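## Task

Read the ticket on the desk's front edge. It names three labels, and each cardboard box on the shelf is identified by the label on the shelf edge directly beneath it. Move the three boxes with those labels onto the desk. They must rest there on their own at the end, not held by the robot. The robot must not tip over or finish leaning, or the task fails.

## Robot and tools

Robot: a Hello Robot Stretch 3 with one arm. It has a two-wheel base (0.33 m long, 0.34 m wide) that can only drive straight or turn in place, about a point 0.05 m behind its front edge. A lift rides up and down a mast, and a telescoping arm sticks out to the robot's RIGHT. The wrist has yaw, pitch and roll joints, and there is a two-finger gripper. To move the gripper forward or back, you drive the base. The cameras are head_camera and nav_camera, both aimed by the head joints, and wrist_camera on the gripper. A loose object may occasionally be nudged by something else.

Frames: the base frame has its origin on the floor midway between the drive wheels, with x forward, y left and z up. hand_pose is reported in this frame, located where the closed fingertips meet. The odometry frame is the base frame as it was when the scene began. Heading is positive to the left, in the range -3.142 to 3.142.

execute_actions takes {"actions": [...]}. The actions run in order, and an empty list just returns the current state and images. If any action is invalid or out of range, the whole call is rejected and nothing runs. Each action has up to three parts:
- "steps": 1 to 450 control steps at 30 per second.
- "until": an early-exit condition.
- "robot": one command, a list of up to 8 commands run one after another (items may be {"pause_s": s}, up to 15), or {"stop": true}. A stop brakes everything and clears the queue.
A command can contain:
- "base": exactly one of {"translate_m": d} or {"rotate_rad": r}. These are offsets counted from where the base is when that command begins. Positive d drives forward, positive r turns counter-clockwise seen from above. |d| is at most 1 m and |r| at most 3.2 rad.
- "joints": absolute targets by name. Any joint you leave out keeps its previous target. Units and ranges:
  - lift_m, arm height: 0 to 1.1 m.
  - arm_m, extension: 0 to 0.52 m.
  - wrist_yaw_rad: -1.345 to 4.42. 0 points along the arm, positive swings toward the front, 3.0 folds over the base.
  - wrist_pitch_rad: -1.57 to 0.451. 0 is level, negative tips the fingertips down.
  - wrist_roll_rad: -2.911 to 2.911.
  - gripper_m: -0.089 to 0.179, larger is wider. The actual fingertip gap is smaller than this value.
  - head_pan_rad: -3.953 to 1.73. -1.57 looks along the arm.
  - head_tilt_rad: -1.53 to 0.419, negative looks down.
- "contact_limits": {"arm_m": effort % 1 to 100}. This sets how hard the arm may push before it stops. It lasts until the arm's next command.
Motions continue between calls. A new command takes over at once and discards the rest of any older queue.

Useful until conditions:
- {"robot": {"status": "ended"}} waits until nothing is moving and no queue is running.
- Field comparisons such as {"robot": {"lift_m": [">", 0.3]}} or a status word.
- {"any": {"status": "ended"}} fires when the first motion ends.
Do not wait for an exact reading with "="; wait for "done" instead.

zoom_image takes camera (head_camera, nav_camera or wrist_camera) and region [x0, y0, x1, y1] in pixels of that camera's latest image. The region can be at most 504 by 504. Use it to read the ticket and the shelf labels.

finished_scene takes {"scene": n}, the current scene's number. It ends the scene for good and reports success. Only call it after every motion has ended and the boxes sit on the desk without support.

Result lines:
- base_status and joint_status: moving, done, off_target (stopped short, may still be pushing), contact_stop (the joint went slack), time_out, stopped, not_commanded or torque_fault (a wrist servo is limp for 10 s and goals for it are refused).
- The base bracket shows distance covered versus the goal.
- joint_goals, measured_speeds, refusals/queue/queue_left.
- Lines starting refused:, dropped: or replaced:.
- on_its_own: the robot changed a goal, a joint is slack or off, a motor is loaded at rest, or base_tilt has drifted by 3 degrees or more.
- lidar_m: 12 sectors of 30 degrees, counter-clockwise from straight ahead, taken 0.17 m above the floor.
- wrist_depth_mm and head_depth_mm: 7x7 grids of median depth.
- motor_effort in %, with the peak in brackets.
- base_tilt in degrees: forward and right are positive.

Gripping: to grip, command gripper_m smaller than the object's width. To release, command at least 0.02 more than the value at which the fingers made contact. Neither the reading nor "done" proves you are holding something, so check the cameras. If an object slips, send a new value to squeeze again.

Speed: the base is fast only when the arm is stowed: lift_m under 0.30, arm_m under 0.03 and wrist_yaw_rad over 2.54. Otherwise it is slow.

Self-collision: fold the wrist (yaw to 3.0) or unfold it only when all of these hold:
- lift_m is between 0.32 and 0.95.
- wrist_pitch_rad is -0.4.
- roll is about 0.
After folding, the lift may go down to 0.25. When yaw is below -0.4, keep pitch at -0.5 or lower.

Tipping hazards:
- Pushing the arm into something rigid with the gripper above about 0.45 m.
- Raising the contact limit above its default.
- Pushing again after a contact_stop.
- Driving while the gripper grips, hooks or presses on something fixed.
- Snagging furniture while driving, especially in reverse.
If the robot leans, reverse the last move in small steps and free the gripper. If it stays tilted, lower lift_m to about 0.2. Avoid drops, slams and hard pushes, and never let objects fall.

Each tool is called after "Emit:" by a JSON object that holds its "fn" and its "kwargs", one argument or row to a line.

## Session

Emit:
{"fn": "execute_actions", "kwargs": {
  "actions": []
}}

Scene clock: 0.00 s.
robot.base_odometry: x=+0.000 y=+0.000 heading=+0.000 (m, m, rad; robot's odometry frame)
robot.turned_by_wheels: +0.000 (rad since the last result)
robot.turned_by_imu: +0.000 (rad since the last result)
robot.base_tilt: forward=-1.7 right=+1.3 (deg)
robot.lidar_m: 2.26 1.98 1.99 2.32 2.72 2.45 2.06 1.79 1.79 1.86 1.46 1.64
robot.head_depth_mm: 1963 2163 2191 2140 2159 2162 2081 / 1977 2343 2335 2388 2345 2367 2021 / 2006 2616 2616 2581 2600 2619 2032 / 1998 2727 2784 2799 2826 2769 2010 / 2010 2451 2487 2558 2550 2568 2009 / 2041 2230 2257 2294 2357 2370 1992 / 1956 2019 2030 2062 2111 2127 1945
robot.base_status: not_commanded
robot.joint_positions: lift_m=+0.540 arm_m=+0.002 wrist_yaw_rad=+3.099 wrist_pitch_rad=-0.460 wrist_roll_rad=+0.016 gripper_m=+0.037 head_pan_rad=+0.011 head_tilt_rad=-0.022
robot.joint_goals: lift_m=+0.540 arm_m=+0.002 wrist_yaw_rad=+3.099 wrist_pitch_rad=-0.460 wrist_roll_rad=+0.016 gripper_m=+0.037 head_pan_rad=+0.011 head_tilt_rad=-0.022
robot.joint_status: lift_m=not_commanded arm_m=not_commanded wrist_yaw_rad=not_commanded wrist_pitch_rad=not_commanded wrist_roll_rad=not_commanded gripper_m=not_commanded head_pan_rad=not_commanded head_tilt_rad=not_commanded
robot.measured_speeds: translate_m=+0.000 rotate_rad=+0.000 lift_m=+0.000 arm_m=+0.000 wrist_yaw_rad=+0.000 wrist_pitch_rad=+0.000 wrist_roll_rad=+0.000 head_pan_rad=+0.000 head_tilt_rad=+0.000
robot: refusals=0 queue=idle queue_left=0
robot.motor_effort: left_wheel=+0 right_wheel=-1 lift_m=+23 arm_m=+0 wrist_yaw_rad=+1 wrist_pitch_rad=+4 wrist_roll_rad=+0 gripper_m=+0 head_pan_rad=+0 head_tilt_rad=+2 (%)
robot.hand_pose: x=-0.0119 y=+0.0714 z=+0.5432 quat_wxyz=(+0.177, +0.697, +0.145, +0.679) (m; robot's base frame)
robot.wrist_depth_mm: - - - - - - - / - - - - - - - / - - - - - - - / - - - - - - - / 930 927 903 889 890 839 811 / 806 787 778 754 - 738 705 / 696 685 666 665 648 639 638
pictures: head_camera (sideways: a quarter turn clockwise sets it upright), nav_camera (sideways: a quarter turn counterclockwise sets it upright), wrist_camera
Images, in order (width x height): head_camera 896x504, nav_camera 672x504, wrist_camera 644x364.

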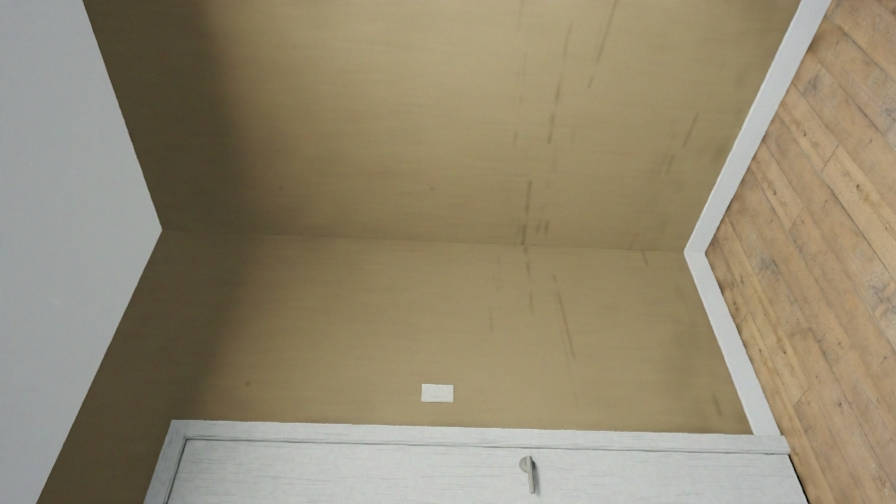

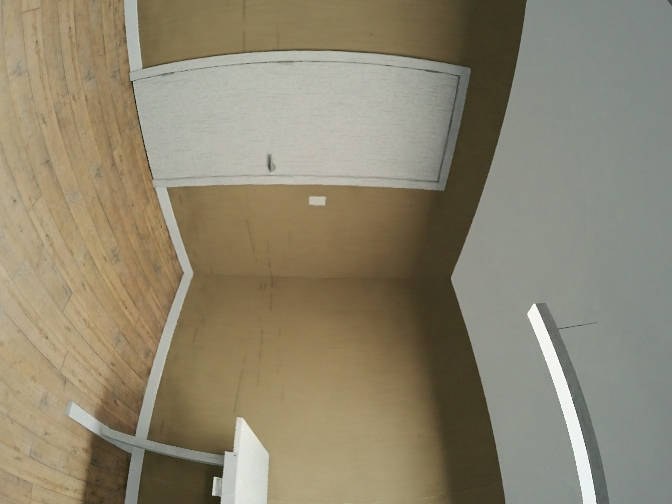

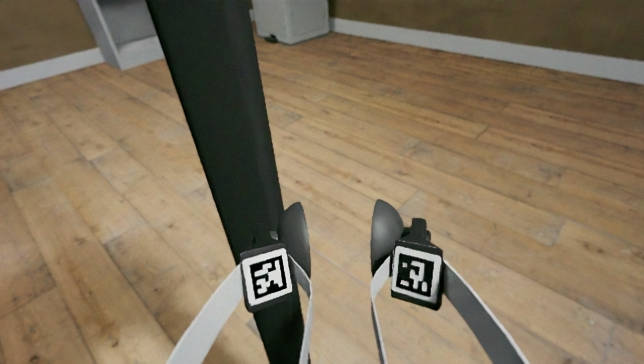

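Emit:
{"fn": "execute_actions", "kwargs": {
  "actions": [
    {"robot":{"joints":{"head_pan_rad":-0.8,"head_tilt_rad":-0.3}},"steps":100,"until":{"robot":{"status":"ended"}}}
  ]
}}

Emit:
{"fn": "execute_actions", "kwargs": {
  "actions": [
    {"robot":{"joints":{"head_pan_rad":-3.9}},"steps":200,"until":{"robot":{"status":"ended"}}}
  ]
}}

Scene clock: 4.57 s.
robot.base_odometry: x=+0.000 y=+0.000 heading=+0.000 (m, m, rad; robot's odometry frame)
robot.turned_by_wheels: +0.000 (rad since the last result)
robot.turned_by_imu: +0.001 (rad since the last result)
robot.base_tilt: forward=-1.6 right=+1.2 (deg)
robot.lidar_m: 2.26 1.98 1.99 2.31 2.72 2.44 2.06 1.78 1.78 1.86 1.47 1.64
robot.head_depth_mm: 1779 1886 1979 2156 2282 1901 1494 / 1751 1864 2001 2176 1806 1896 1481 / 1766 1879 1986 2149 2280 1830 1482 / 1750 1876 2002 2162 2286 1877 1465 / 1781 1900 1975 1502 2300 1866 1461 / 1779 1886 1961 1675 2264 1845 1456 / 1766 1876 2013 2156 2278 1836 1451
robot.base_status: not_commanded
robot.joint_positions: lift_m=+0.540 arm_m=+0.002 wrist_yaw_rad=+3.099 wrist_pitch_rad=-0.460 wrist_roll_rad=+0.016 gripper_m=+0.037 head_pan_rad=-0.793 head_tilt_rad=-0.296
robot.joint_goals: lift_m=+0.540 arm_m=+0.002 wrist_yaw_rad=+3.099 wrist_pitch_rad=-0.460 wrist_roll_rad=+0.016 gripper_m=+0.037 head_pan_rad=-0.800 head_tilt_rad=-0.300
robot.joint_status: lift_m=not_commanded arm_m=not_commanded wrist_yaw_rad=not_commanded wrist_pitch_rad=not_commanded wrist_roll_rad=not_commanded gripper_m=not_commanded head_pan_rad=done head_tilt_rad=done
robot.measured_speeds: translate_m=+0.000 rotate_rad=+0.000 lift_m=+0.000 arm_m=+0.000 wrist_yaw_rad=+0.000 wrist_pitch_rad=+0.000 wrist_roll_rad=+0.000 head_pan_rad=+0.000 head_tilt_rad=+0.000
robot: refusals=0 queue=done queue_left=0
robot.motor_effort: left_wheel=-1(1) right_wheel=-1(1) lift_m=+22(23) arm_m=+0(0) wrist_yaw_rad=+1(1) wrist_pitch_rad=+4(4) wrist_roll_rad=+0(0) gripper_m=+0(1) head_pan_rad=-4(48) head_tilt_rad=-2(21) (%)
robot.hand_pose: x=-0.0119 y=+0.0714 z=+0.5432 quat_wxyz=(+0.177, +0.697, +0.145, +0.679) (m; robot's base frame)
robot.wrist_depth_mm: - - - - - - - / - - - - - - - / - - - - - - - / - - - - - - - / 950 928 898 892 876 852 812 / 803 780 771 753 - 738 724 / 705 692 671 666 652 640 636
pictures: head_camera (sideways: a quarter turn clockwise sets it upright), nav_camera (sideways: a quarter turn counterclockwise sets it upright), wrist_camera
Images, in order (width x height): head_camera 896x504, nav_camera 672x504, wrist_camera 644x364.

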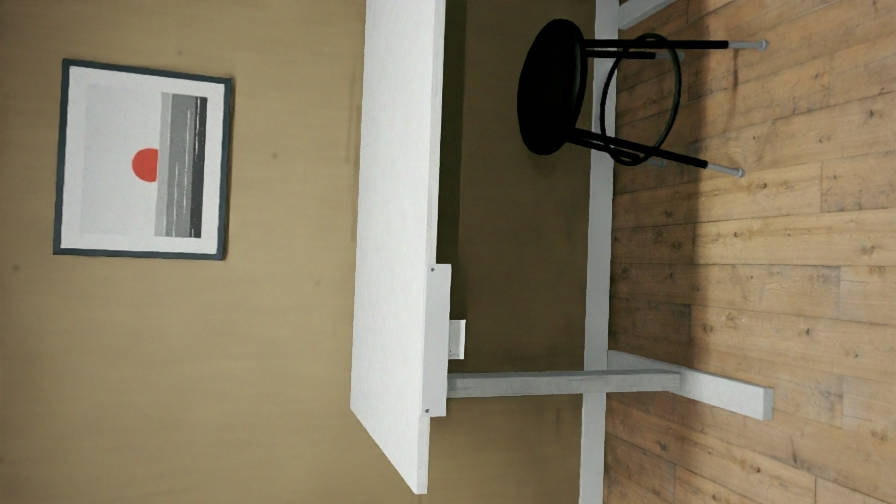

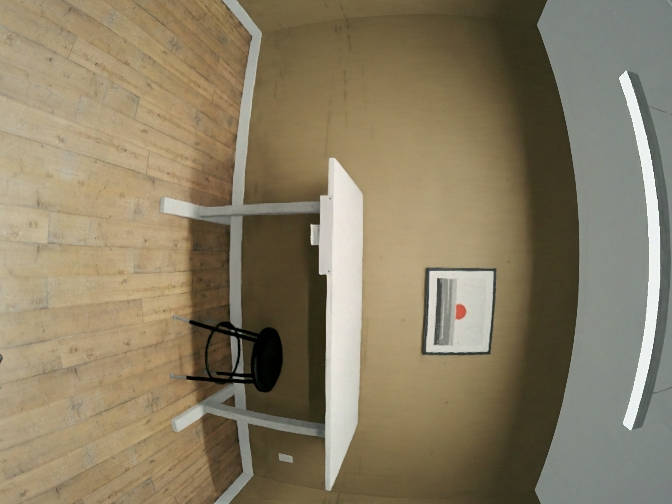

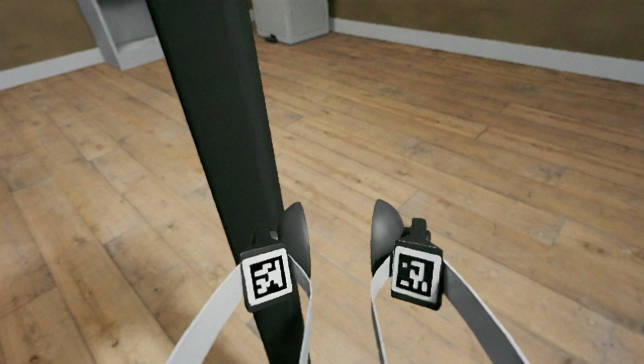

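Scene clock: 6.53 s.
robot.base_odometry: x=+0.000 y=+0.000 heading=+0.000 (m, m, rad; robot's odometry frame)
robot.turned_by_wheels: +0.000 (rad since the last result)
robot.turned_by_imu: +0.000 (rad since the last result)
robot.base_tilt: forward=-1.6 right=+1.3 (deg)
robot.lidar_m: 2.27 1.97 1.99 2.31 2.72 2.44 2.07 1.79 1.79 1.86 1.46 1.63
robot.head_depth_mm: - - - - - - - / 2340 2490 2682 - - - - / 2366 2486 2679 2842 2626 1879 1460 / 2376 2492 2681 2886 2587 1871 1480 / 2373 2517 2668 2816 2583 1866 1460 / 2387 2539 2643 2839 2549 1836 1454 / 2409 2531 2649 2805 2553 1831 1451
robot.base_status: not_commanded
robot.joint_positions: lift_m=+0.540 arm_m=+0.002 wrist_yaw_rad=+3.099 wrist_pitch_rad=-0.460 wrist_roll_rad=+0.016 gripper_m=+0.037 head_pan_rad=-3.893 head_tilt_rad=-0.296
robot.joint_goals: lift_m=+0.540 arm_m=+0.002 wrist_yaw_rad=+3.099 wrist_pitch_rad=-0.460 wrist_roll_rad=+0.016 gripper_m=+0.037 head_pan_rad=-3.900 head_tilt_rad=-0.300
robot.joint_status: lift_m=not_commanded arm_m=not_commanded wrist_yaw_rad=not_commanded wrist_pitch_rad=not_commanded wrist_roll_rad=not_commanded gripper_m=not_commanded head_pan_rad=done head_tilt_rad=done
robot.measured_speeds: translate_m=+0.000 rotate_rad=+0.000 lift_m=+0.000 arm_m=+0.000 wrist_yaw_rad=+0.000 wrist_pitch_rad=+0.000 wrist_roll_rad=+0.000 head_pan_rad=+0.000 head_tilt_rad=+0.000
robot: refusals=0 queue=done queue_left=0
robot.motor_effort: left_wheel=-1(0) right_wheel=+0(0) lift_m=+22(22) arm_m=+0(0) wrist_yaw_rad=+1(0) wrist_pitch_rad=+4(4) wrist_roll_rad=+0(0) gripper_m=-1(0) head_pan_rad=-4(49) head_tilt_rad=-1(2) (%)
robot.hand_pose: x=-0.0119 y=+0.0714 z=+0.5432 quat_wxyz=(+0.177, +0.697, +0.145, +0.679) (m; robot's base frame)
robot.wrist_depth_mm: - - - - - - - / - - - - - - - / - - - - - - - / - - - - - - - / 950 925 912 877 863 827 825 / 807 781 779 745 - 737 717 / 705 685 678 663 649 635 632
pictures: head_camera (sideways: a quarter turn clockwise sets it upright), nav_camera (sideways: a quarter turn counterclockwise sets it upright), wrist_camera
Images, in order (width x height): head_camera 896x504, nav_camera 672x504, wrist_camera 644x364.

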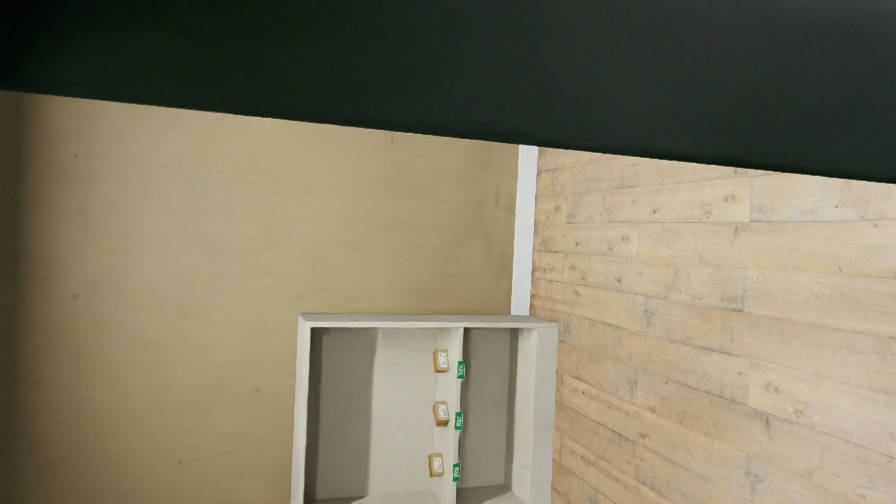

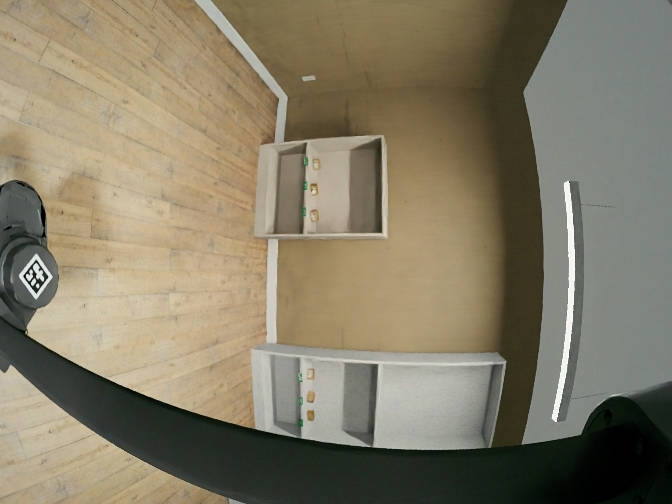

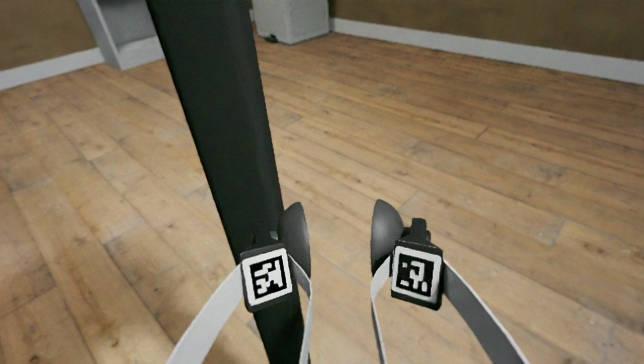

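Emit:
{"fn": "execute_actions", "kwargs": {
  "actions": [
    {"robot":[{"base":{"rotate_rad":0.9},"joints":{"wrist_yaw_rad":0,"wrist_pitch_rad":-0.4,"arm_m":0.5,"gripper_m":0.15,"head_pan_rad":1.3,"head_tilt_rad":-0.3}},{"joints":{"wrist_pitch_rad":0.1}}],"steps":400,"until":{"robot":{"status":"ended"}}}
  ]
}}

Emit:
{"fn": "zoom_image", "kwargs": {
  "camera": "wrist_camera",
  "region": [200,0,440,200]
}}

Emit:
{"fn": "zoom_image", "kwargs": {
  "camera": "head_camera",
  "region": [350,0,550,504]
}}

Scene clock: 16.97 s.
robot.base_odometry: x=+0.000 y=+0.000 heading=+0.900 (m, m, rad; robot's odometry frame)
robot.turned_by_wheels: +0.900 (rad since the last result)
robot.turned_by_imu: +0.894 (rad since the last result)
robot.base_tilt: forward=-1.6 right=+1.3 (deg)
robot.lidar_m: 1.98 2.15 2.47 2.45 2.29 1.81 1.78 1.92 1.50 1.64 2.23 2.00
robot.head_depth_mm: 2492 2606 2754 2971 2692 1906 1486 / 2436 2596 2762 2963 2625 1894 1478 / 2369 2534 2646 2905 2648 1884 1484 / 2386 2535 2719 2842 2604 1875 1469 / 2367 2491 2663 2884 2595 1871 1456 / 2297 2461 2613 2777 2557 1852 1456 / 2276 2404 2499 2658 2532 1839 1440
robot.base_status: done (rotate_rad +0.8999 of +0.9000)
robot.joint_positions: lift_m=+0.540 arm_m=+0.500 wrist_yaw_rad=+0.003 wrist_pitch_rad=+0.075 wrist_roll_rad=+0.016 gripper_m=+0.150 head_pan_rad=+1.293 head_tilt_rad=-0.297
robot.joint_goals: lift_m=+0.540 arm_m=+0.500 wrist_yaw_rad=+0.000 wrist_pitch_rad=+0.100 wrist_roll_rad=+0.016 gripper_m=+0.150 head_pan_rad=+1.300 head_tilt_rad=-0.300
robot.joint_status: lift_m=not_commanded arm_m=done wrist_yaw_rad=done wrist_pitch_rad=done wrist_roll_rad=not_commanded gripper_m=done head_pan_rad=done head_tilt_rad=done
robot.measured_speeds: translate_m=+0.000 rotate_rad=+0.000 lift_m=+0.000 arm_m=+0.000 wrist_yaw_rad=+0.000 wrist_pitch_rad=+0.000 wrist_roll_rad=+0.000 head_pan_rad=+0.000 head_tilt_rad=+0.000
robot: refusals=0 queue=done queue_left=0
robot.motor_effort: left_wheel=-3(7) right_wheel=+1(4) lift_m=+23(23) arm_m=+3(6) wrist_yaw_rad=+0(2) wrist_pitch_rad=+8(7) wrist_roll_rad=+0(0) gripper_m=+1(83) head_pan_rad=+4(51) head_tilt_rad=-2(2) (%)
robot.hand_pose: x=-0.0208 y=-0.9019 z=+0.6738 quat_wxyz=(+0.701, -0.025, -0.712, +0.027) (m; robot's base frame)
robot.wrist_depth_mm: - - 585 493 626 649 669 / - - - 885 - - - / - - - - - - - / - - - - - - - / - - - - - - 649 / - - - - - - - / - - - - - - -
pictures: head_camera (sideways: a quarter turn clockwise sets it upright), nav_camera (sideways: a quarter turn counterclockwise sets it upright), wrist_camera
Images, in order (width x height): head_camera 896x504, nav_camera 672x504, wrist_camera 644x364.

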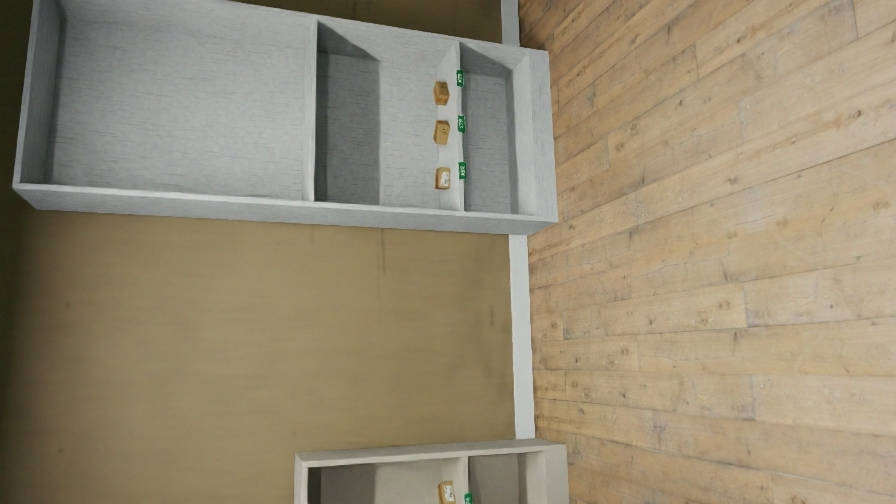

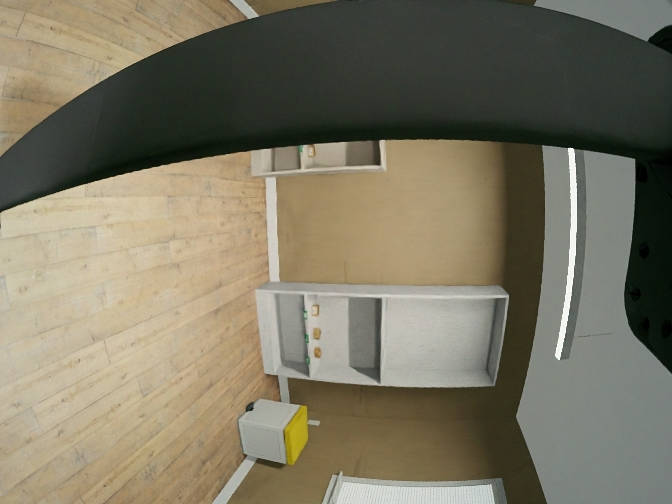

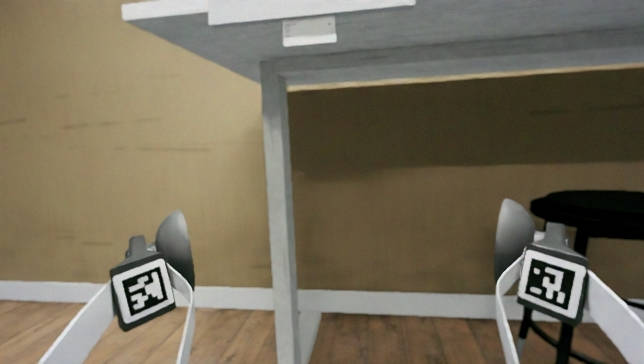

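Region (200, 0, 440, 200) of wrist_camera's 644x364 image, scaled by 2.100.

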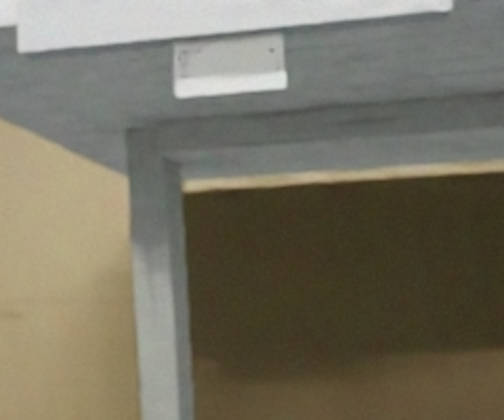

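Region (350, 0, 550, 504) of head_camera's 896x504 image, scaled by 1.000; it fills the left 200 columns of this view, and the rest is white.

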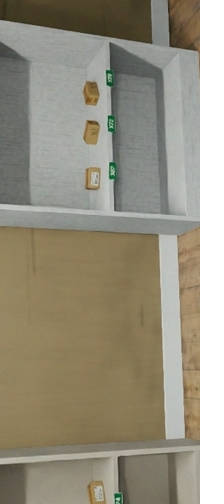

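Emit:
{"fn": "execute_actions", "kwargs": {
  "actions": [
    {"robot":[{"base":{"rotate_rad":1.45}},{"base":{"translate_m":-0.5}},{"base":{"rotate_rad":-1.37},"joints":{"wrist_pitch_rad":0.4,"lift_m":0.52}}],"steps":450,"until":{"robot":{"status":"ended"}}}
  ]
}}

Scene clock: 37.07 s.
robot.base_odometry: x=+0.351 y=-0.356 heading=+0.980 (m, m, rad; robot's odometry frame)
robot.turned_by_wheels: +0.080 (rad since the last result)
robot.turned_by_imu: +0.084 (rad since the last result)
robot.base_tilt: forward=-1.6 right=+1.4 (deg)
robot.lidar_m: 1.98 2.24 2.79 2.93 2.14 1.78 1.77 1.05 0.98 1.16 1.75 1.99
robot.head_depth_mm: 2835 3063 3154 3451 2681 1900 1490 / 2821 2989 3220 3338 2611 1890 1482 / 2823 2969 3171 3313 2624 1895 1472 / 2811 3009 3227 3370 2610 1867 1463 / 2815 2966 3220 3319 2607 1869 1458 / 2797 2911 3060 3210 2539 1867 1460 / 2769 2914 3076 3166 2546 1846 1443
robot.base_status: done (rotate_rad -1.3699 of -1.3700)
robot.joint_positions: lift_m=+0.521 arm_m=+0.500 wrist_yaw_rad=+0.002 wrist_pitch_rad=+0.376 wrist_roll_rad=+0.016 gripper_m=+0.150 head_pan_rad=+1.293 head_tilt_rad=-0.297
robot.joint_goals: lift_m=+0.520 arm_m=+0.500 wrist_yaw_rad=+0.000 wrist_pitch_rad=+0.400 wrist_roll_rad=+0.016 gripper_m=+0.150 head_pan_rad=+1.300 head_tilt_rad=-0.300
robot.joint_status: lift_m=done arm_m=done wrist_yaw_rad=done wrist_pitch_rad=done wrist_roll_rad=not_commanded gripper_m=done head_pan_rad=done head_tilt_rad=done
robot.measured_speeds: translate_m=+0.000 rotate_rad=+0.000 lift_m=+0.000 arm_m=+0.000 wrist_yaw_rad=+0.000 wrist_pitch_rad=+0.000 wrist_roll_rad=+0.000 head_pan_rad=+0.000 head_tilt_rad=+0.000
robot: refusals=0 queue=done queue_left=0
robot.motor_effort: left_wheel=+1(9) right_wheel=-2(7) lift_m=+12(24) arm_m=+2(3) wrist_yaw_rad=-1(1) wrist_pitch_rad=+8(7) wrist_roll_rad=+0(0) gripper_m=+0(0) head_pan_rad=+4(4) head_tilt_rad=-2(2) (%)
robot.hand_pose: x=-0.0208 y=-0.8919 z=+0.7309 quat_wxyz=(+0.689, -0.130, -0.700, +0.134) (m; robot's base frame)
robot.wrist_depth_mm: 306 306 309 313 318 320 324 / - 405 406 389 376 360 351 / - - 484 489 620 618 636 / - - 489 860 813 760 717 / - - 435 849 788 755 697 / - - 423 824 782 745 677 / - 906 416 809 753 714 690
pictures: head_camera (sideways: a quarter turn clockwise sets it upright), nav_camera (sideways: a quarter turn counterclockwise sets it upright), wrist_camera
Images, in order (width x height): head_camera 896x504, nav_camera 672x504, wrist_camera 644x364.

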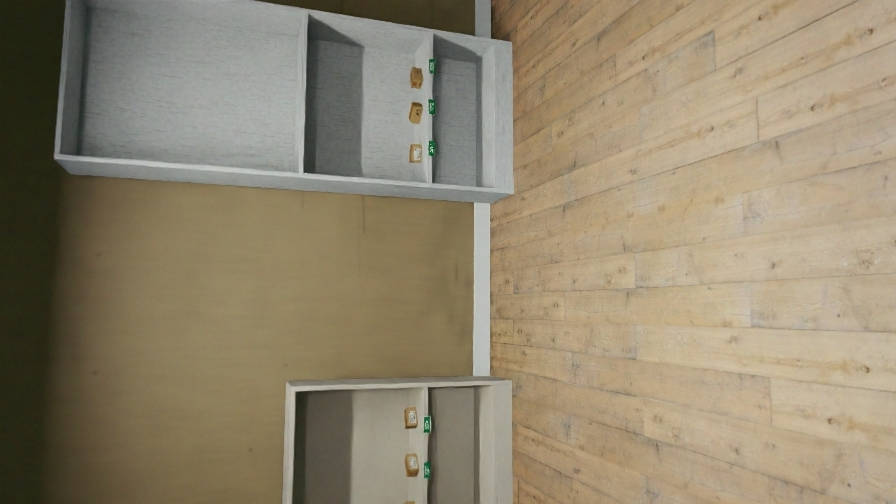

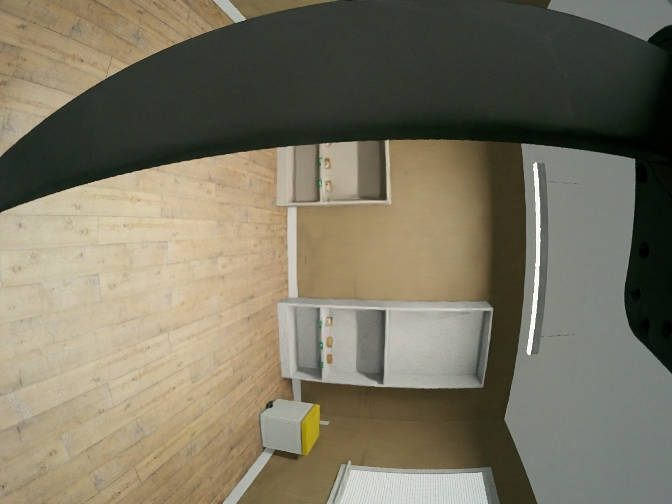

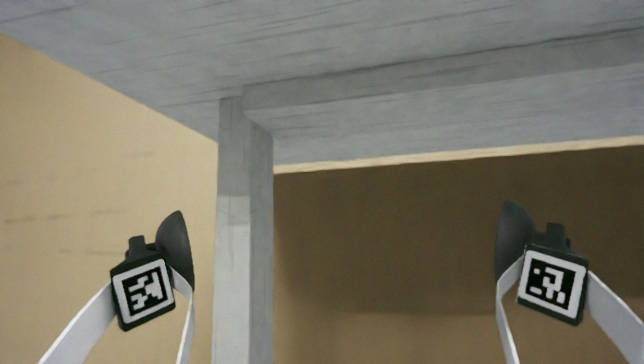

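Emit:
{"fn": "execute_actions", "kwargs": {
  "actions": [
    {"robot":{"joints":{"arm_m":0.38,"lift_m":0.55}},"steps":450,"until":{"robot":{"status":"ended"}}}
  ]
}}

Emit:
{"fn": "zoom_image", "kwargs": {
  "camera": "wrist_camera",
  "region": [150,0,450,180]
}}

Emit:
{"fn": "zoom_image", "kwargs": {
  "camera": "head_camera",
  "region": [370,50,490,170]
}}

Scene clock: 44.60 s.
robot.base_odometry: x=+0.351 y=-0.356 heading=+0.980 (m, m, rad; robot's odometry frame)
robot.turned_by_wheels: +0.000 (rad since the last result)
robot.turned_by_imu: +0.001 (rad since the last result)
robot.base_tilt: forward=-1.6 right=+1.3 (deg)
robot.lidar_m: 1.98 2.24 2.79 2.94 2.14 1.78 1.77 1.05 0.98 1.16 1.76 1.99
robot.head_depth_mm: 2872 2980 3208 3496 2666 1923 1479 / 2825 3003 3227 3324 2671 1897 1479 / 2750 2952 3157 3295 2640 1906 1475 / 2802 3042 3201 3380 2588 1894 1473 / 2797 2967 3156 3367 2573 1883 1455 / 2760 2953 3055 3199 2562 1840 1463 / 2741 2947 3061 3143 2475 1856 1439
robot.base_status: done (rotate_rad -1.3699 of -1.3700)
robot.joint_positions: lift_m=+0.549 arm_m=+0.380 wrist_yaw_rad=+0.002 wrist_pitch_rad=+0.377 wrist_roll_rad=+0.016 gripper_m=+0.150 head_pan_rad=+1.293 head_tilt_rad=-0.297
robot.joint_goals: lift_m=+0.550 arm_m=+0.380 wrist_yaw_rad=+0.000 wrist_pitch_rad=+0.400 wrist_roll_rad=+0.016 gripper_m=+0.150 head_pan_rad=+1.300 head_tilt_rad=-0.300
robot.joint_status: lift_m=done arm_m=done wrist_yaw_rad=done wrist_pitch_rad=done wrist_roll_rad=not_commanded gripper_m=done head_pan_rad=done head_tilt_rad=done
robot.measured_speeds: translate_m=+0.000 rotate_rad=+0.000 lift_m=+0.000 arm_m=+0.000 wrist_yaw_rad=+0.000 wrist_pitch_rad=+0.000 wrist_roll_rad=+0.000 head_pan_rad=+0.000 head_tilt_rad=+0.000
robot: refusals=0 queue=done queue_left=0
robot.motor_effort: left_wheel=+1(1) right_wheel=-1(2) lift_m=+32(34) arm_m=-3(6) wrist_yaw_rad=-1(0) wrist_pitch_rad=+7(8) wrist_roll_rad=+0(0) gripper_m=+2(2) head_pan_rad=+5(4) head_tilt_rad=-1(2) (%)
robot.hand_pose: x=-0.0208 y=-0.7725 z=+0.7601 quat_wxyz=(+0.689, -0.130, -0.700, +0.134) (m; robot's base frame)
robot.wrist_depth_mm: 255 224 199 189 271 273 278 / 341 341 346 352 358 363 369 / - 541 501 498 480 462 436 / - - - 940 901 857 825 / - - - 961 903 858 793 / - - - 927 873 840 766 / - - 952 909 871 812 781
pictures: head_camera (sideways: a quarter turn clockwise sets it upright), nav_camera (sideways: a quarter turn counterclockwise sets it upright), wrist_camera
Images, in order (width x height): head_camera 896x504, nav_camera 672x504, wrist_camera 644x364.

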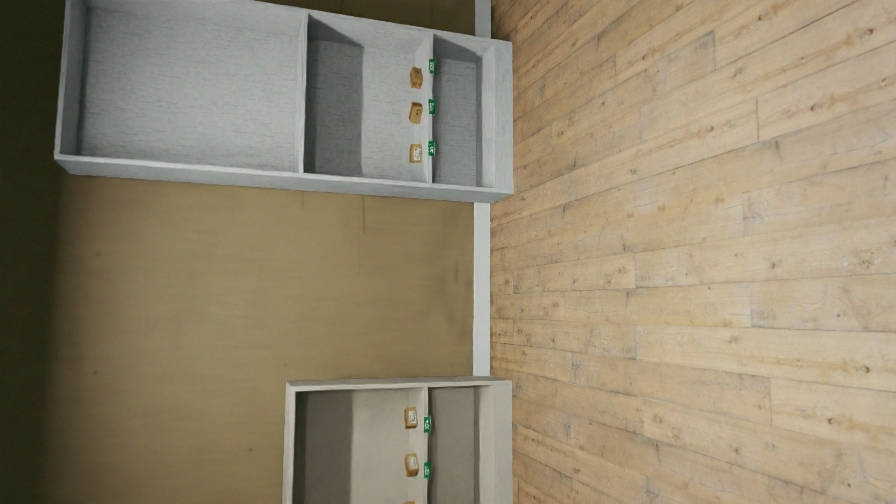

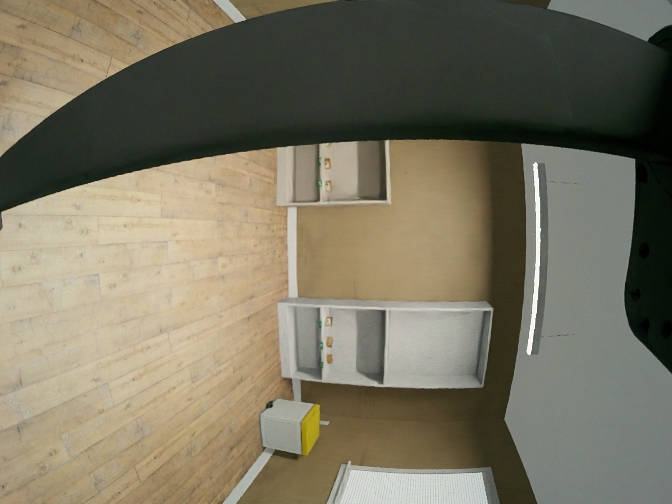

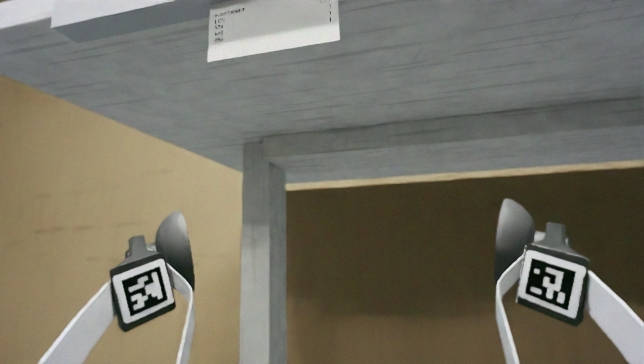

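Region (150, 0, 450, 180) of wrist_camera's 644x364 image, scaled by 1.680; it fills the top 302 rows of this view, and the rest is white.

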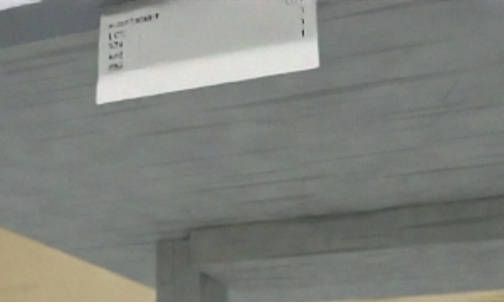

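Region (370, 50, 490, 170) of head_camera's 896x504 image, scaled by 4.200, with more detail than that image has.

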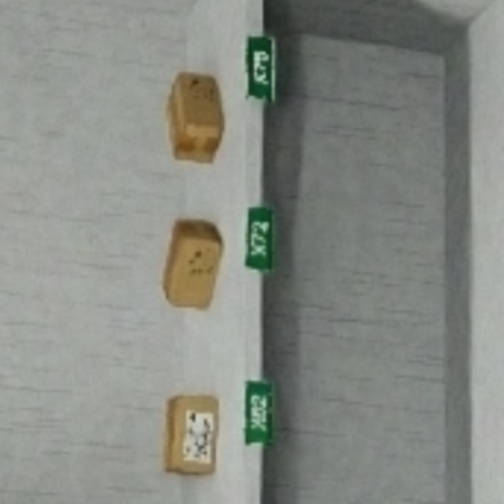

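Emit:
{"fn": "execute_actions", "kwargs": {
  "actions": [
    {"robot":[{"base":{"translate_m":0.05},"joints":{"arm_m":0.46,"wrist_pitch_rad":0.2}},{"joints":{"lift_m":0.61}}],"steps":450,"until":{"robot":{"status":"ended"}}}
  ]
}}

Scene clock: 50.60 s.
robot.base_odometry: x=+0.379 y=-0.314 heading=+0.980 (m, m, rad; robot's odometry frame)
robot.turned_by_wheels: +0.000 (rad since the last result)
robot.turned_by_imu: +0.001 (rad since the last result)
robot.base_tilt: forward=-1.5 right=+1.4 (deg)
robot.lidar_m: 1.93 2.19 2.75 2.93 2.20 1.83 1.82 1.09 1.00 1.15 1.76 1.94
robot.head_depth_mm: 2848 3008 3147 3430 2688 1933 1493 / 2842 2978 3232 3349 2666 1916 1490 / 2800 2984 3156 3354 2616 1888 1470 / 2815 2957 3177 3405 2571 1860 1468 / 2807 2948 3156 3315 2558 1876 1446 / 2790 2932 3068 3297 2550 1826 1447 / 2741 2895 2979 3198 2535 1843 1442
robot.base_status: done (translate_m +0.0500 of +0.0500)
robot.joint_positions: lift_m=+0.609 arm_m=+0.460 wrist_yaw_rad=+0.002 wrist_pitch_rad=+0.185 wrist_roll_rad=+0.016 gripper_m=+0.150 head_pan_rad=+1.293 head_tilt_rad=-0.297
robot.joint_goals: lift_m=+0.610 arm_m=+0.460 wrist_yaw_rad=+0.000 wrist_pitch_rad=+0.200 wrist_roll_rad=+0.016 gripper_m=+0.150 head_pan_rad=+1.300 head_tilt_rad=-0.300
robot.joint_status: lift_m=done arm_m=done wrist_yaw_rad=done wrist_pitch_rad=done wrist_roll_rad=not_commanded gripper_m=done head_pan_rad=done head_tilt_rad=done
robot.measured_speeds: translate_m=+0.000 rotate_rad=+0.000 lift_m=+0.000 arm_m=+0.000 wrist_yaw_rad=+0.000 wrist_pitch_rad=+0.000 wrist_roll_rad=+0.000 head_pan_rad=+0.000 head_tilt_rad=+0.000
robot: refusals=0 queue=done queue_left=0
robot.motor_effort: left_wheel=+1(6) right_wheel=-2(3) lift_m=+33(33) arm_m=+3(5) wrist_yaw_rad=+0(1) wrist_pitch_rad=+5(8) wrist_roll_rad=+0(0) gripper_m=-1(1) head_pan_rad=+4(5) head_tilt_rad=-2(2) (%)
robot.hand_pose: x=-0.0208 y=-0.8609 z=+0.7716 quat_wxyz=(+0.698, -0.064, -0.710, +0.066) (m; robot's base frame)
robot.wrist_depth_mm: 266 271 277 281 289 295 301 / - 447 412 403 382 365 349 / - - 954 519 814 771 732 / - - 948 864 837 781 738 / - - 959 869 842 809 755 / - - 951 879 856 817 741 / - - 959 879 853 794 752
pictures: head_camera (sideways: a quarter turn clockwise sets it upright), nav_camera (sideways: a quarter turn counterclockwise sets it upright), wrist_camera
Images, in order (width x height): head_camera 896x504, nav_camera 672x504, wrist_camera 644x364.

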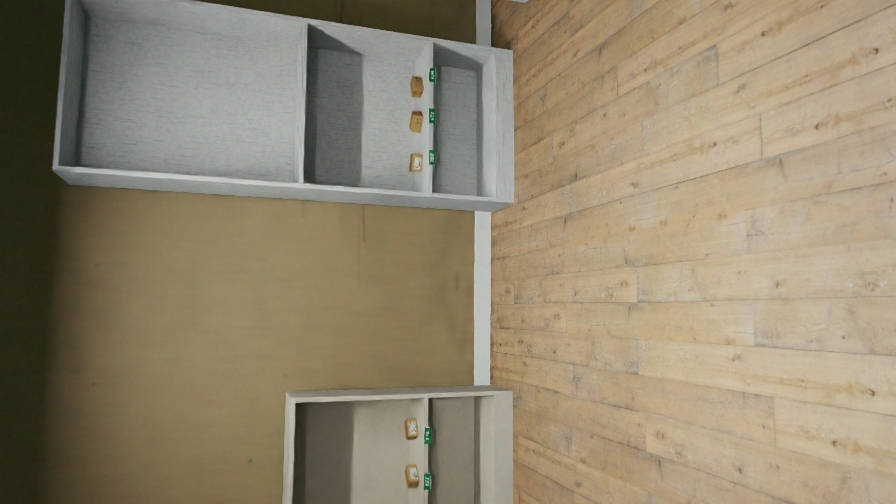

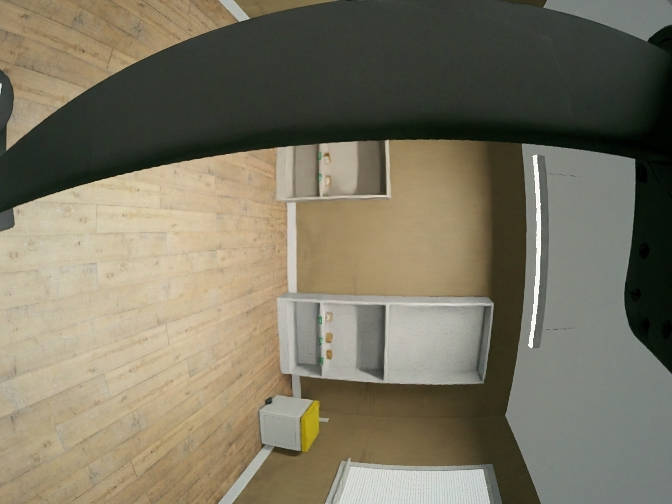

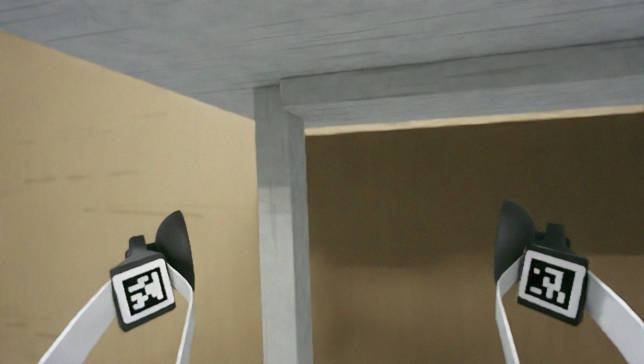

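About 0.1 of headroom.

Emit:
{"fn": "execute_actions", "kwargs": {
  "actions": [
    {"robot":{"joints":{"lift_m":0.665,"arm_m":0.43}},"steps":450,"until":{"robot":{"status":"ended"}}}
  ]
}}

Emit:
{"fn": "zoom_image", "kwargs": {
  "camera": "head_camera",
  "region": [370,404,470,504]
}}

Scene clock: 58.63 s.
robot.base_odometry: x=+0.379 y=-0.314 heading=+0.980 (m, m, rad; robot's odometry frame)
robot.turned_by_wheels: +0.000 (rad since the last result)
robot.turned_by_imu: +0.001 (rad since the last result)
robot.base_tilt: forward=-1.7 right=+1.4 (deg)
robot.lidar_m: 1.93 2.17 2.75 2.93 2.21 1.83 1.82 1.09 1.01 1.15 1.76 1.94
robot.head_depth_mm: 2849 2994 3246 3415 2694 1914 1500 / 2831 3009 3228 3300 2647 1919 1477 / 2772 3024 3117 3359 2607 1876 1485 / 2840 3003 3204 3413 2601 1883 1468 / 2776 2966 3184 3333 2567 1858 1464 / 2760 2917 3085 3259 2559 1835 1450 / 2750 2896 3051 3196 2499 1845 1430
robot.base_status: done (translate_m +0.0500 of +0.0500)
robot.joint_positions: lift_m=+0.664 arm_m=+0.430 wrist_yaw_rad=+0.002 wrist_pitch_rad=+0.185 wrist_roll_rad=+0.016 gripper_m=+0.150 head_pan_rad=+1.293 head_tilt_rad=-0.297
robot.joint_goals: lift_m=+0.665 arm_m=+0.430 wrist_yaw_rad=+0.000 wrist_pitch_rad=+0.200 wrist_roll_rad=+0.016 gripper_m=+0.150 head_pan_rad=+1.300 head_tilt_rad=-0.300
robot.joint_status: lift_m=done arm_m=done wrist_yaw_rad=done wrist_pitch_rad=done wrist_roll_rad=not_commanded gripper_m=done head_pan_rad=done head_tilt_rad=done
robot.measured_speeds: translate_m=+0.000 rotate_rad=+0.000 lift_m=+0.000 arm_m=+0.000 wrist_yaw_rad=+0.000 wrist_pitch_rad=+0.000 wrist_roll_rad=+0.000 head_pan_rad=+0.000 head_tilt_rad=+0.000
robot: refusals=0 queue=done queue_left=0
robot.motor_effort: left_wheel=+1(1) right_wheel=-2(2) lift_m=+33(31) arm_m=-3(4) wrist_yaw_rad=+0(1) wrist_pitch_rad=+5(5) wrist_roll_rad=+0(0) gripper_m=+2(1) head_pan_rad=+4(5) head_tilt_rad=-1(2) (%)
robot.hand_pose: x=-0.0208 y=-0.8317 z=+0.8266 quat_wxyz=(+0.699, -0.064, -0.710, +0.066) (m; robot's base frame)
robot.wrist_depth_mm: 127 120 113 106 105 101 173 / 145 231 235 114 107 103 272 / - - 467 114 108 382 373 / - - - 905 859 814 762 / - - - 900 867 825 772 / - - - 897 863 844 768 / - - - 905 894 830 779
pictures: head_camera (sideways: a quarter turn clockwise sets it upright), nav_camera (sideways: a quarter turn counterclockwise sets it upright), wrist_camera
Images, in order (width x height): head_camera 896x504, nav_camera 672x504, wrist_camera 644x364.

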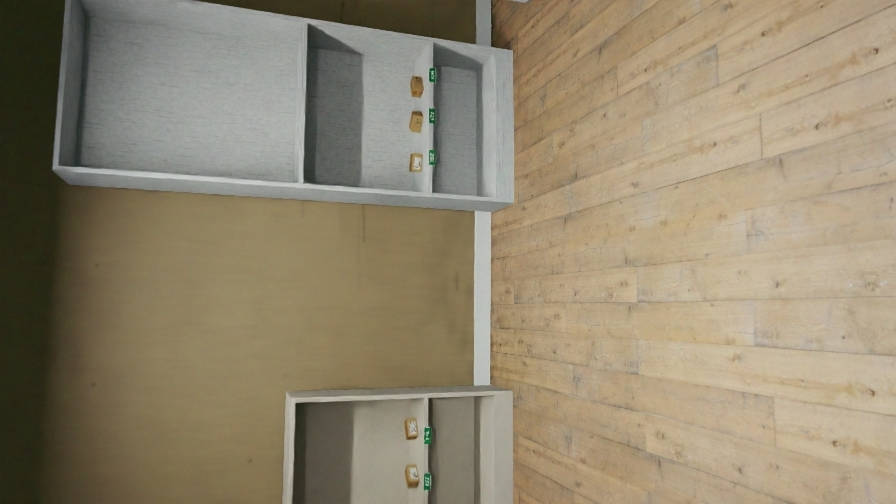

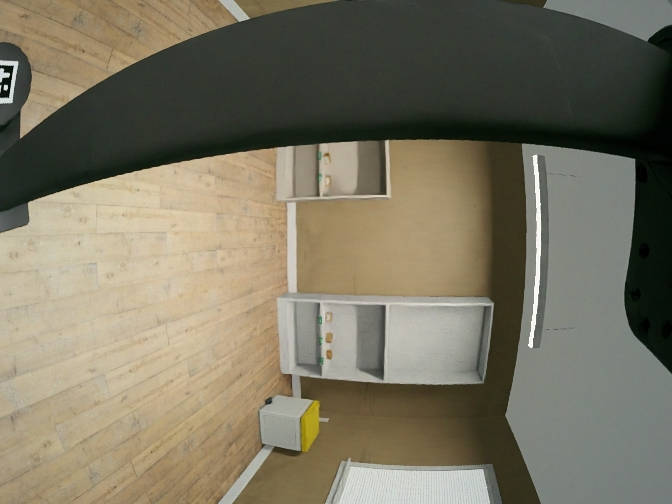

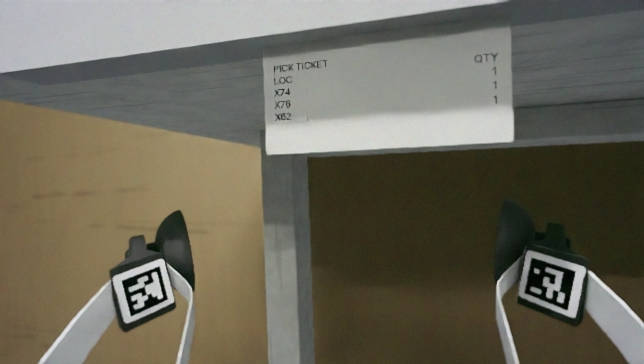

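Region (370, 404, 470, 504) of head_camera's 896x504 image, scaled by 5.040, with more detail than that image has.

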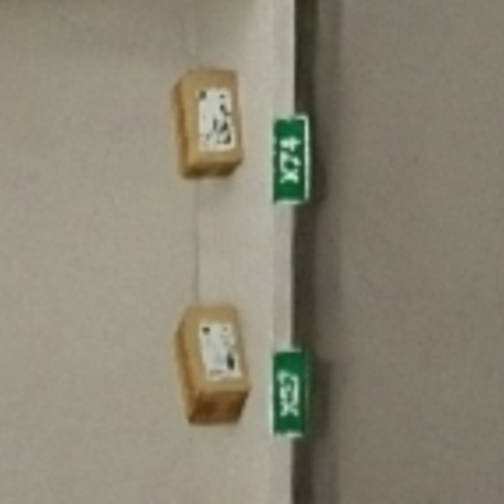

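Emit:
{"fn": "execute_actions", "kwargs": {
  "actions": [
    {"robot":[{"joints":{"lift_m":0.55}},{"joints":{"lift_m":0.34,"arm_m":0,"wrist_pitch_rad":-0.4,"wrist_yaw_rad":3.0,"head_pan_rad":-1.57,"head_tilt_rad":-0.8}},{"joints":{"lift_m":0.27},"base":{"rotate_rad":1.645}},{"base":{"translate_m":1}},{"base":{"translate_m":1}},{"base":{"translate_m":0.32}},{"base":{"rotate_rad":1.3}},{"joints":{"lift_m":0.38}}],"steps":450,"until":{"robot":{"status":"ended"}}},
    {"steps":450,"until":{"robot":{"status":"ended"}}},
    {"robot":[{"joints":{"wrist_yaw_rad":0}},{"joints":{"wrist_pitch_rad":0,"gripper_m":0.17}}],"steps":450,"until":{"robot":{"status":"ended"}}}
  ]
}}

Scene clock: 94.87 s.
robot.base_odometry: x=-1.638 y=+0.832 heading=-2.359 (m, m, rad; robot's odometry frame)
robot.turned_by_wheels: +2.945 (rad since the last result)
robot.turned_by_imu: +2.919 (rad since the last result)
robot.base_tilt: forward=-1.7 right=+1.4 (deg)
robot.lidar_m: 1.25 1.29 1.72 3.14 3.48 2.65 2.07 1.31 0.70 0.70 0.87 1.30
robot.head_depth_mm: 813 943 1117 1355 1515 1305 1146 / 753 699 824 1320 1504 1294 1141 / 739 911 1039 1130 1333 1281 1155 / 731 903 1068 1112 1346 1288 - / 722 896 1063 1147 1335 1277 1123 / 713 898 1061 1108 1336 1274 1120 / 704 895 1055 1103 1322 1269 1117
robot.base_status: done (rotate_rad +1.2999 of +1.3000)
robot.joint_positions: lift_m=+0.379 arm_m=+0.003 wrist_yaw_rad=+0.004 wrist_pitch_rad=-0.025 wrist_roll_rad=+0.016 gripper_m=+0.170 head_pan_rad=-1.563 head_tilt_rad=-0.791
robot.joint_goals: lift_m=+0.380 arm_m=+0.000 wrist_yaw_rad=+0.000 wrist_pitch_rad=+0.000 wrist_roll_rad=+0.016 gripper_m=+0.170 head_pan_rad=-1.570 head_tilt_rad=-0.800
robot.joint_status: lift_m=done arm_m=done wrist_yaw_rad=done wrist_pitch_rad=done wrist_roll_rad=not_commanded gripper_m=done head_pan_rad=done head_tilt_rad=done
robot.measured_speeds: translate_m=+0.000 rotate_rad=+0.000 lift_m=+0.000 arm_m=+0.000 wrist_yaw_rad=+0.000 wrist_pitch_rad=+0.000 wrist_roll_rad=+0.000 head_pan_rad=+0.000 head_tilt_rad=+0.000
robot: refusals=0 queue=done queue_left=0
robot.motor_effort: left_wheel=-3(9) right_wheel=+1(6) lift_m=+33(36) arm_m=-4(1) wrist_yaw_rad=-2(3) wrist_pitch_rad=+8(9) wrist_roll_rad=+0(0) gripper_m=+2(75) head_pan_rad=-3(49) head_tilt_rad=-4(30) (%)
robot.hand_pose: x=-0.0205 y=-0.4032 z=+0.4878 quat_wxyz=(+0.702, +0.010, -0.713, -0.008) (m; robot's base frame)
robot.wrist_depth_mm: 623 609 619 622 555 643 658 / 636 632 632 641 569 673 665 / 654 654 652 651 582 699 697 / 508 484 471 442 466 718 711 / 690 695 701 701 615 744 745 / 697 - 733 738 638 768 - / 657 666 669 656 592 763 732
pictures: head_camera (sideways: a quarter turn clockwise sets it upright), nav_camera (sideways: a quarter turn counterclockwise sets it upright), wrist_camera
Images, in order (width x height): head_camera 896x504, nav_camera 672x504, wrist_camera 644x364.

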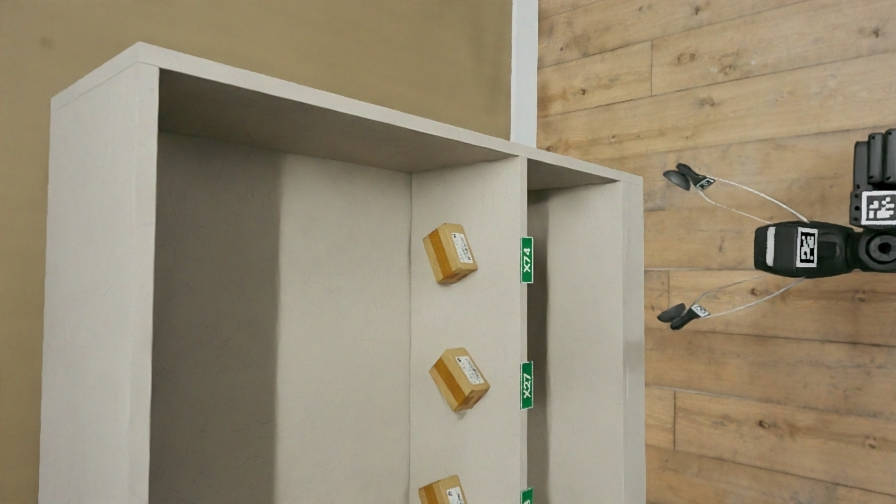

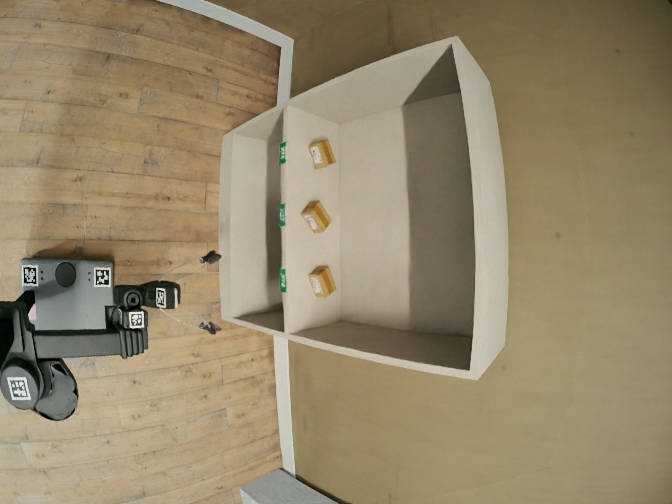

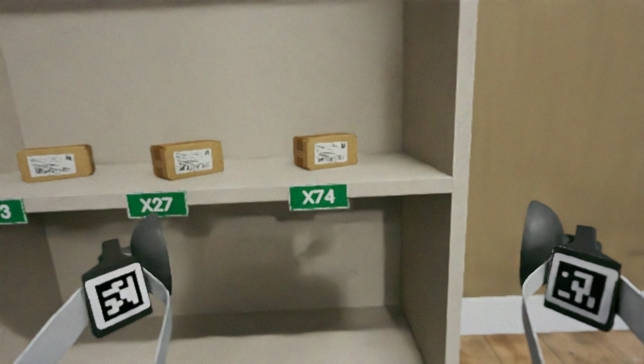

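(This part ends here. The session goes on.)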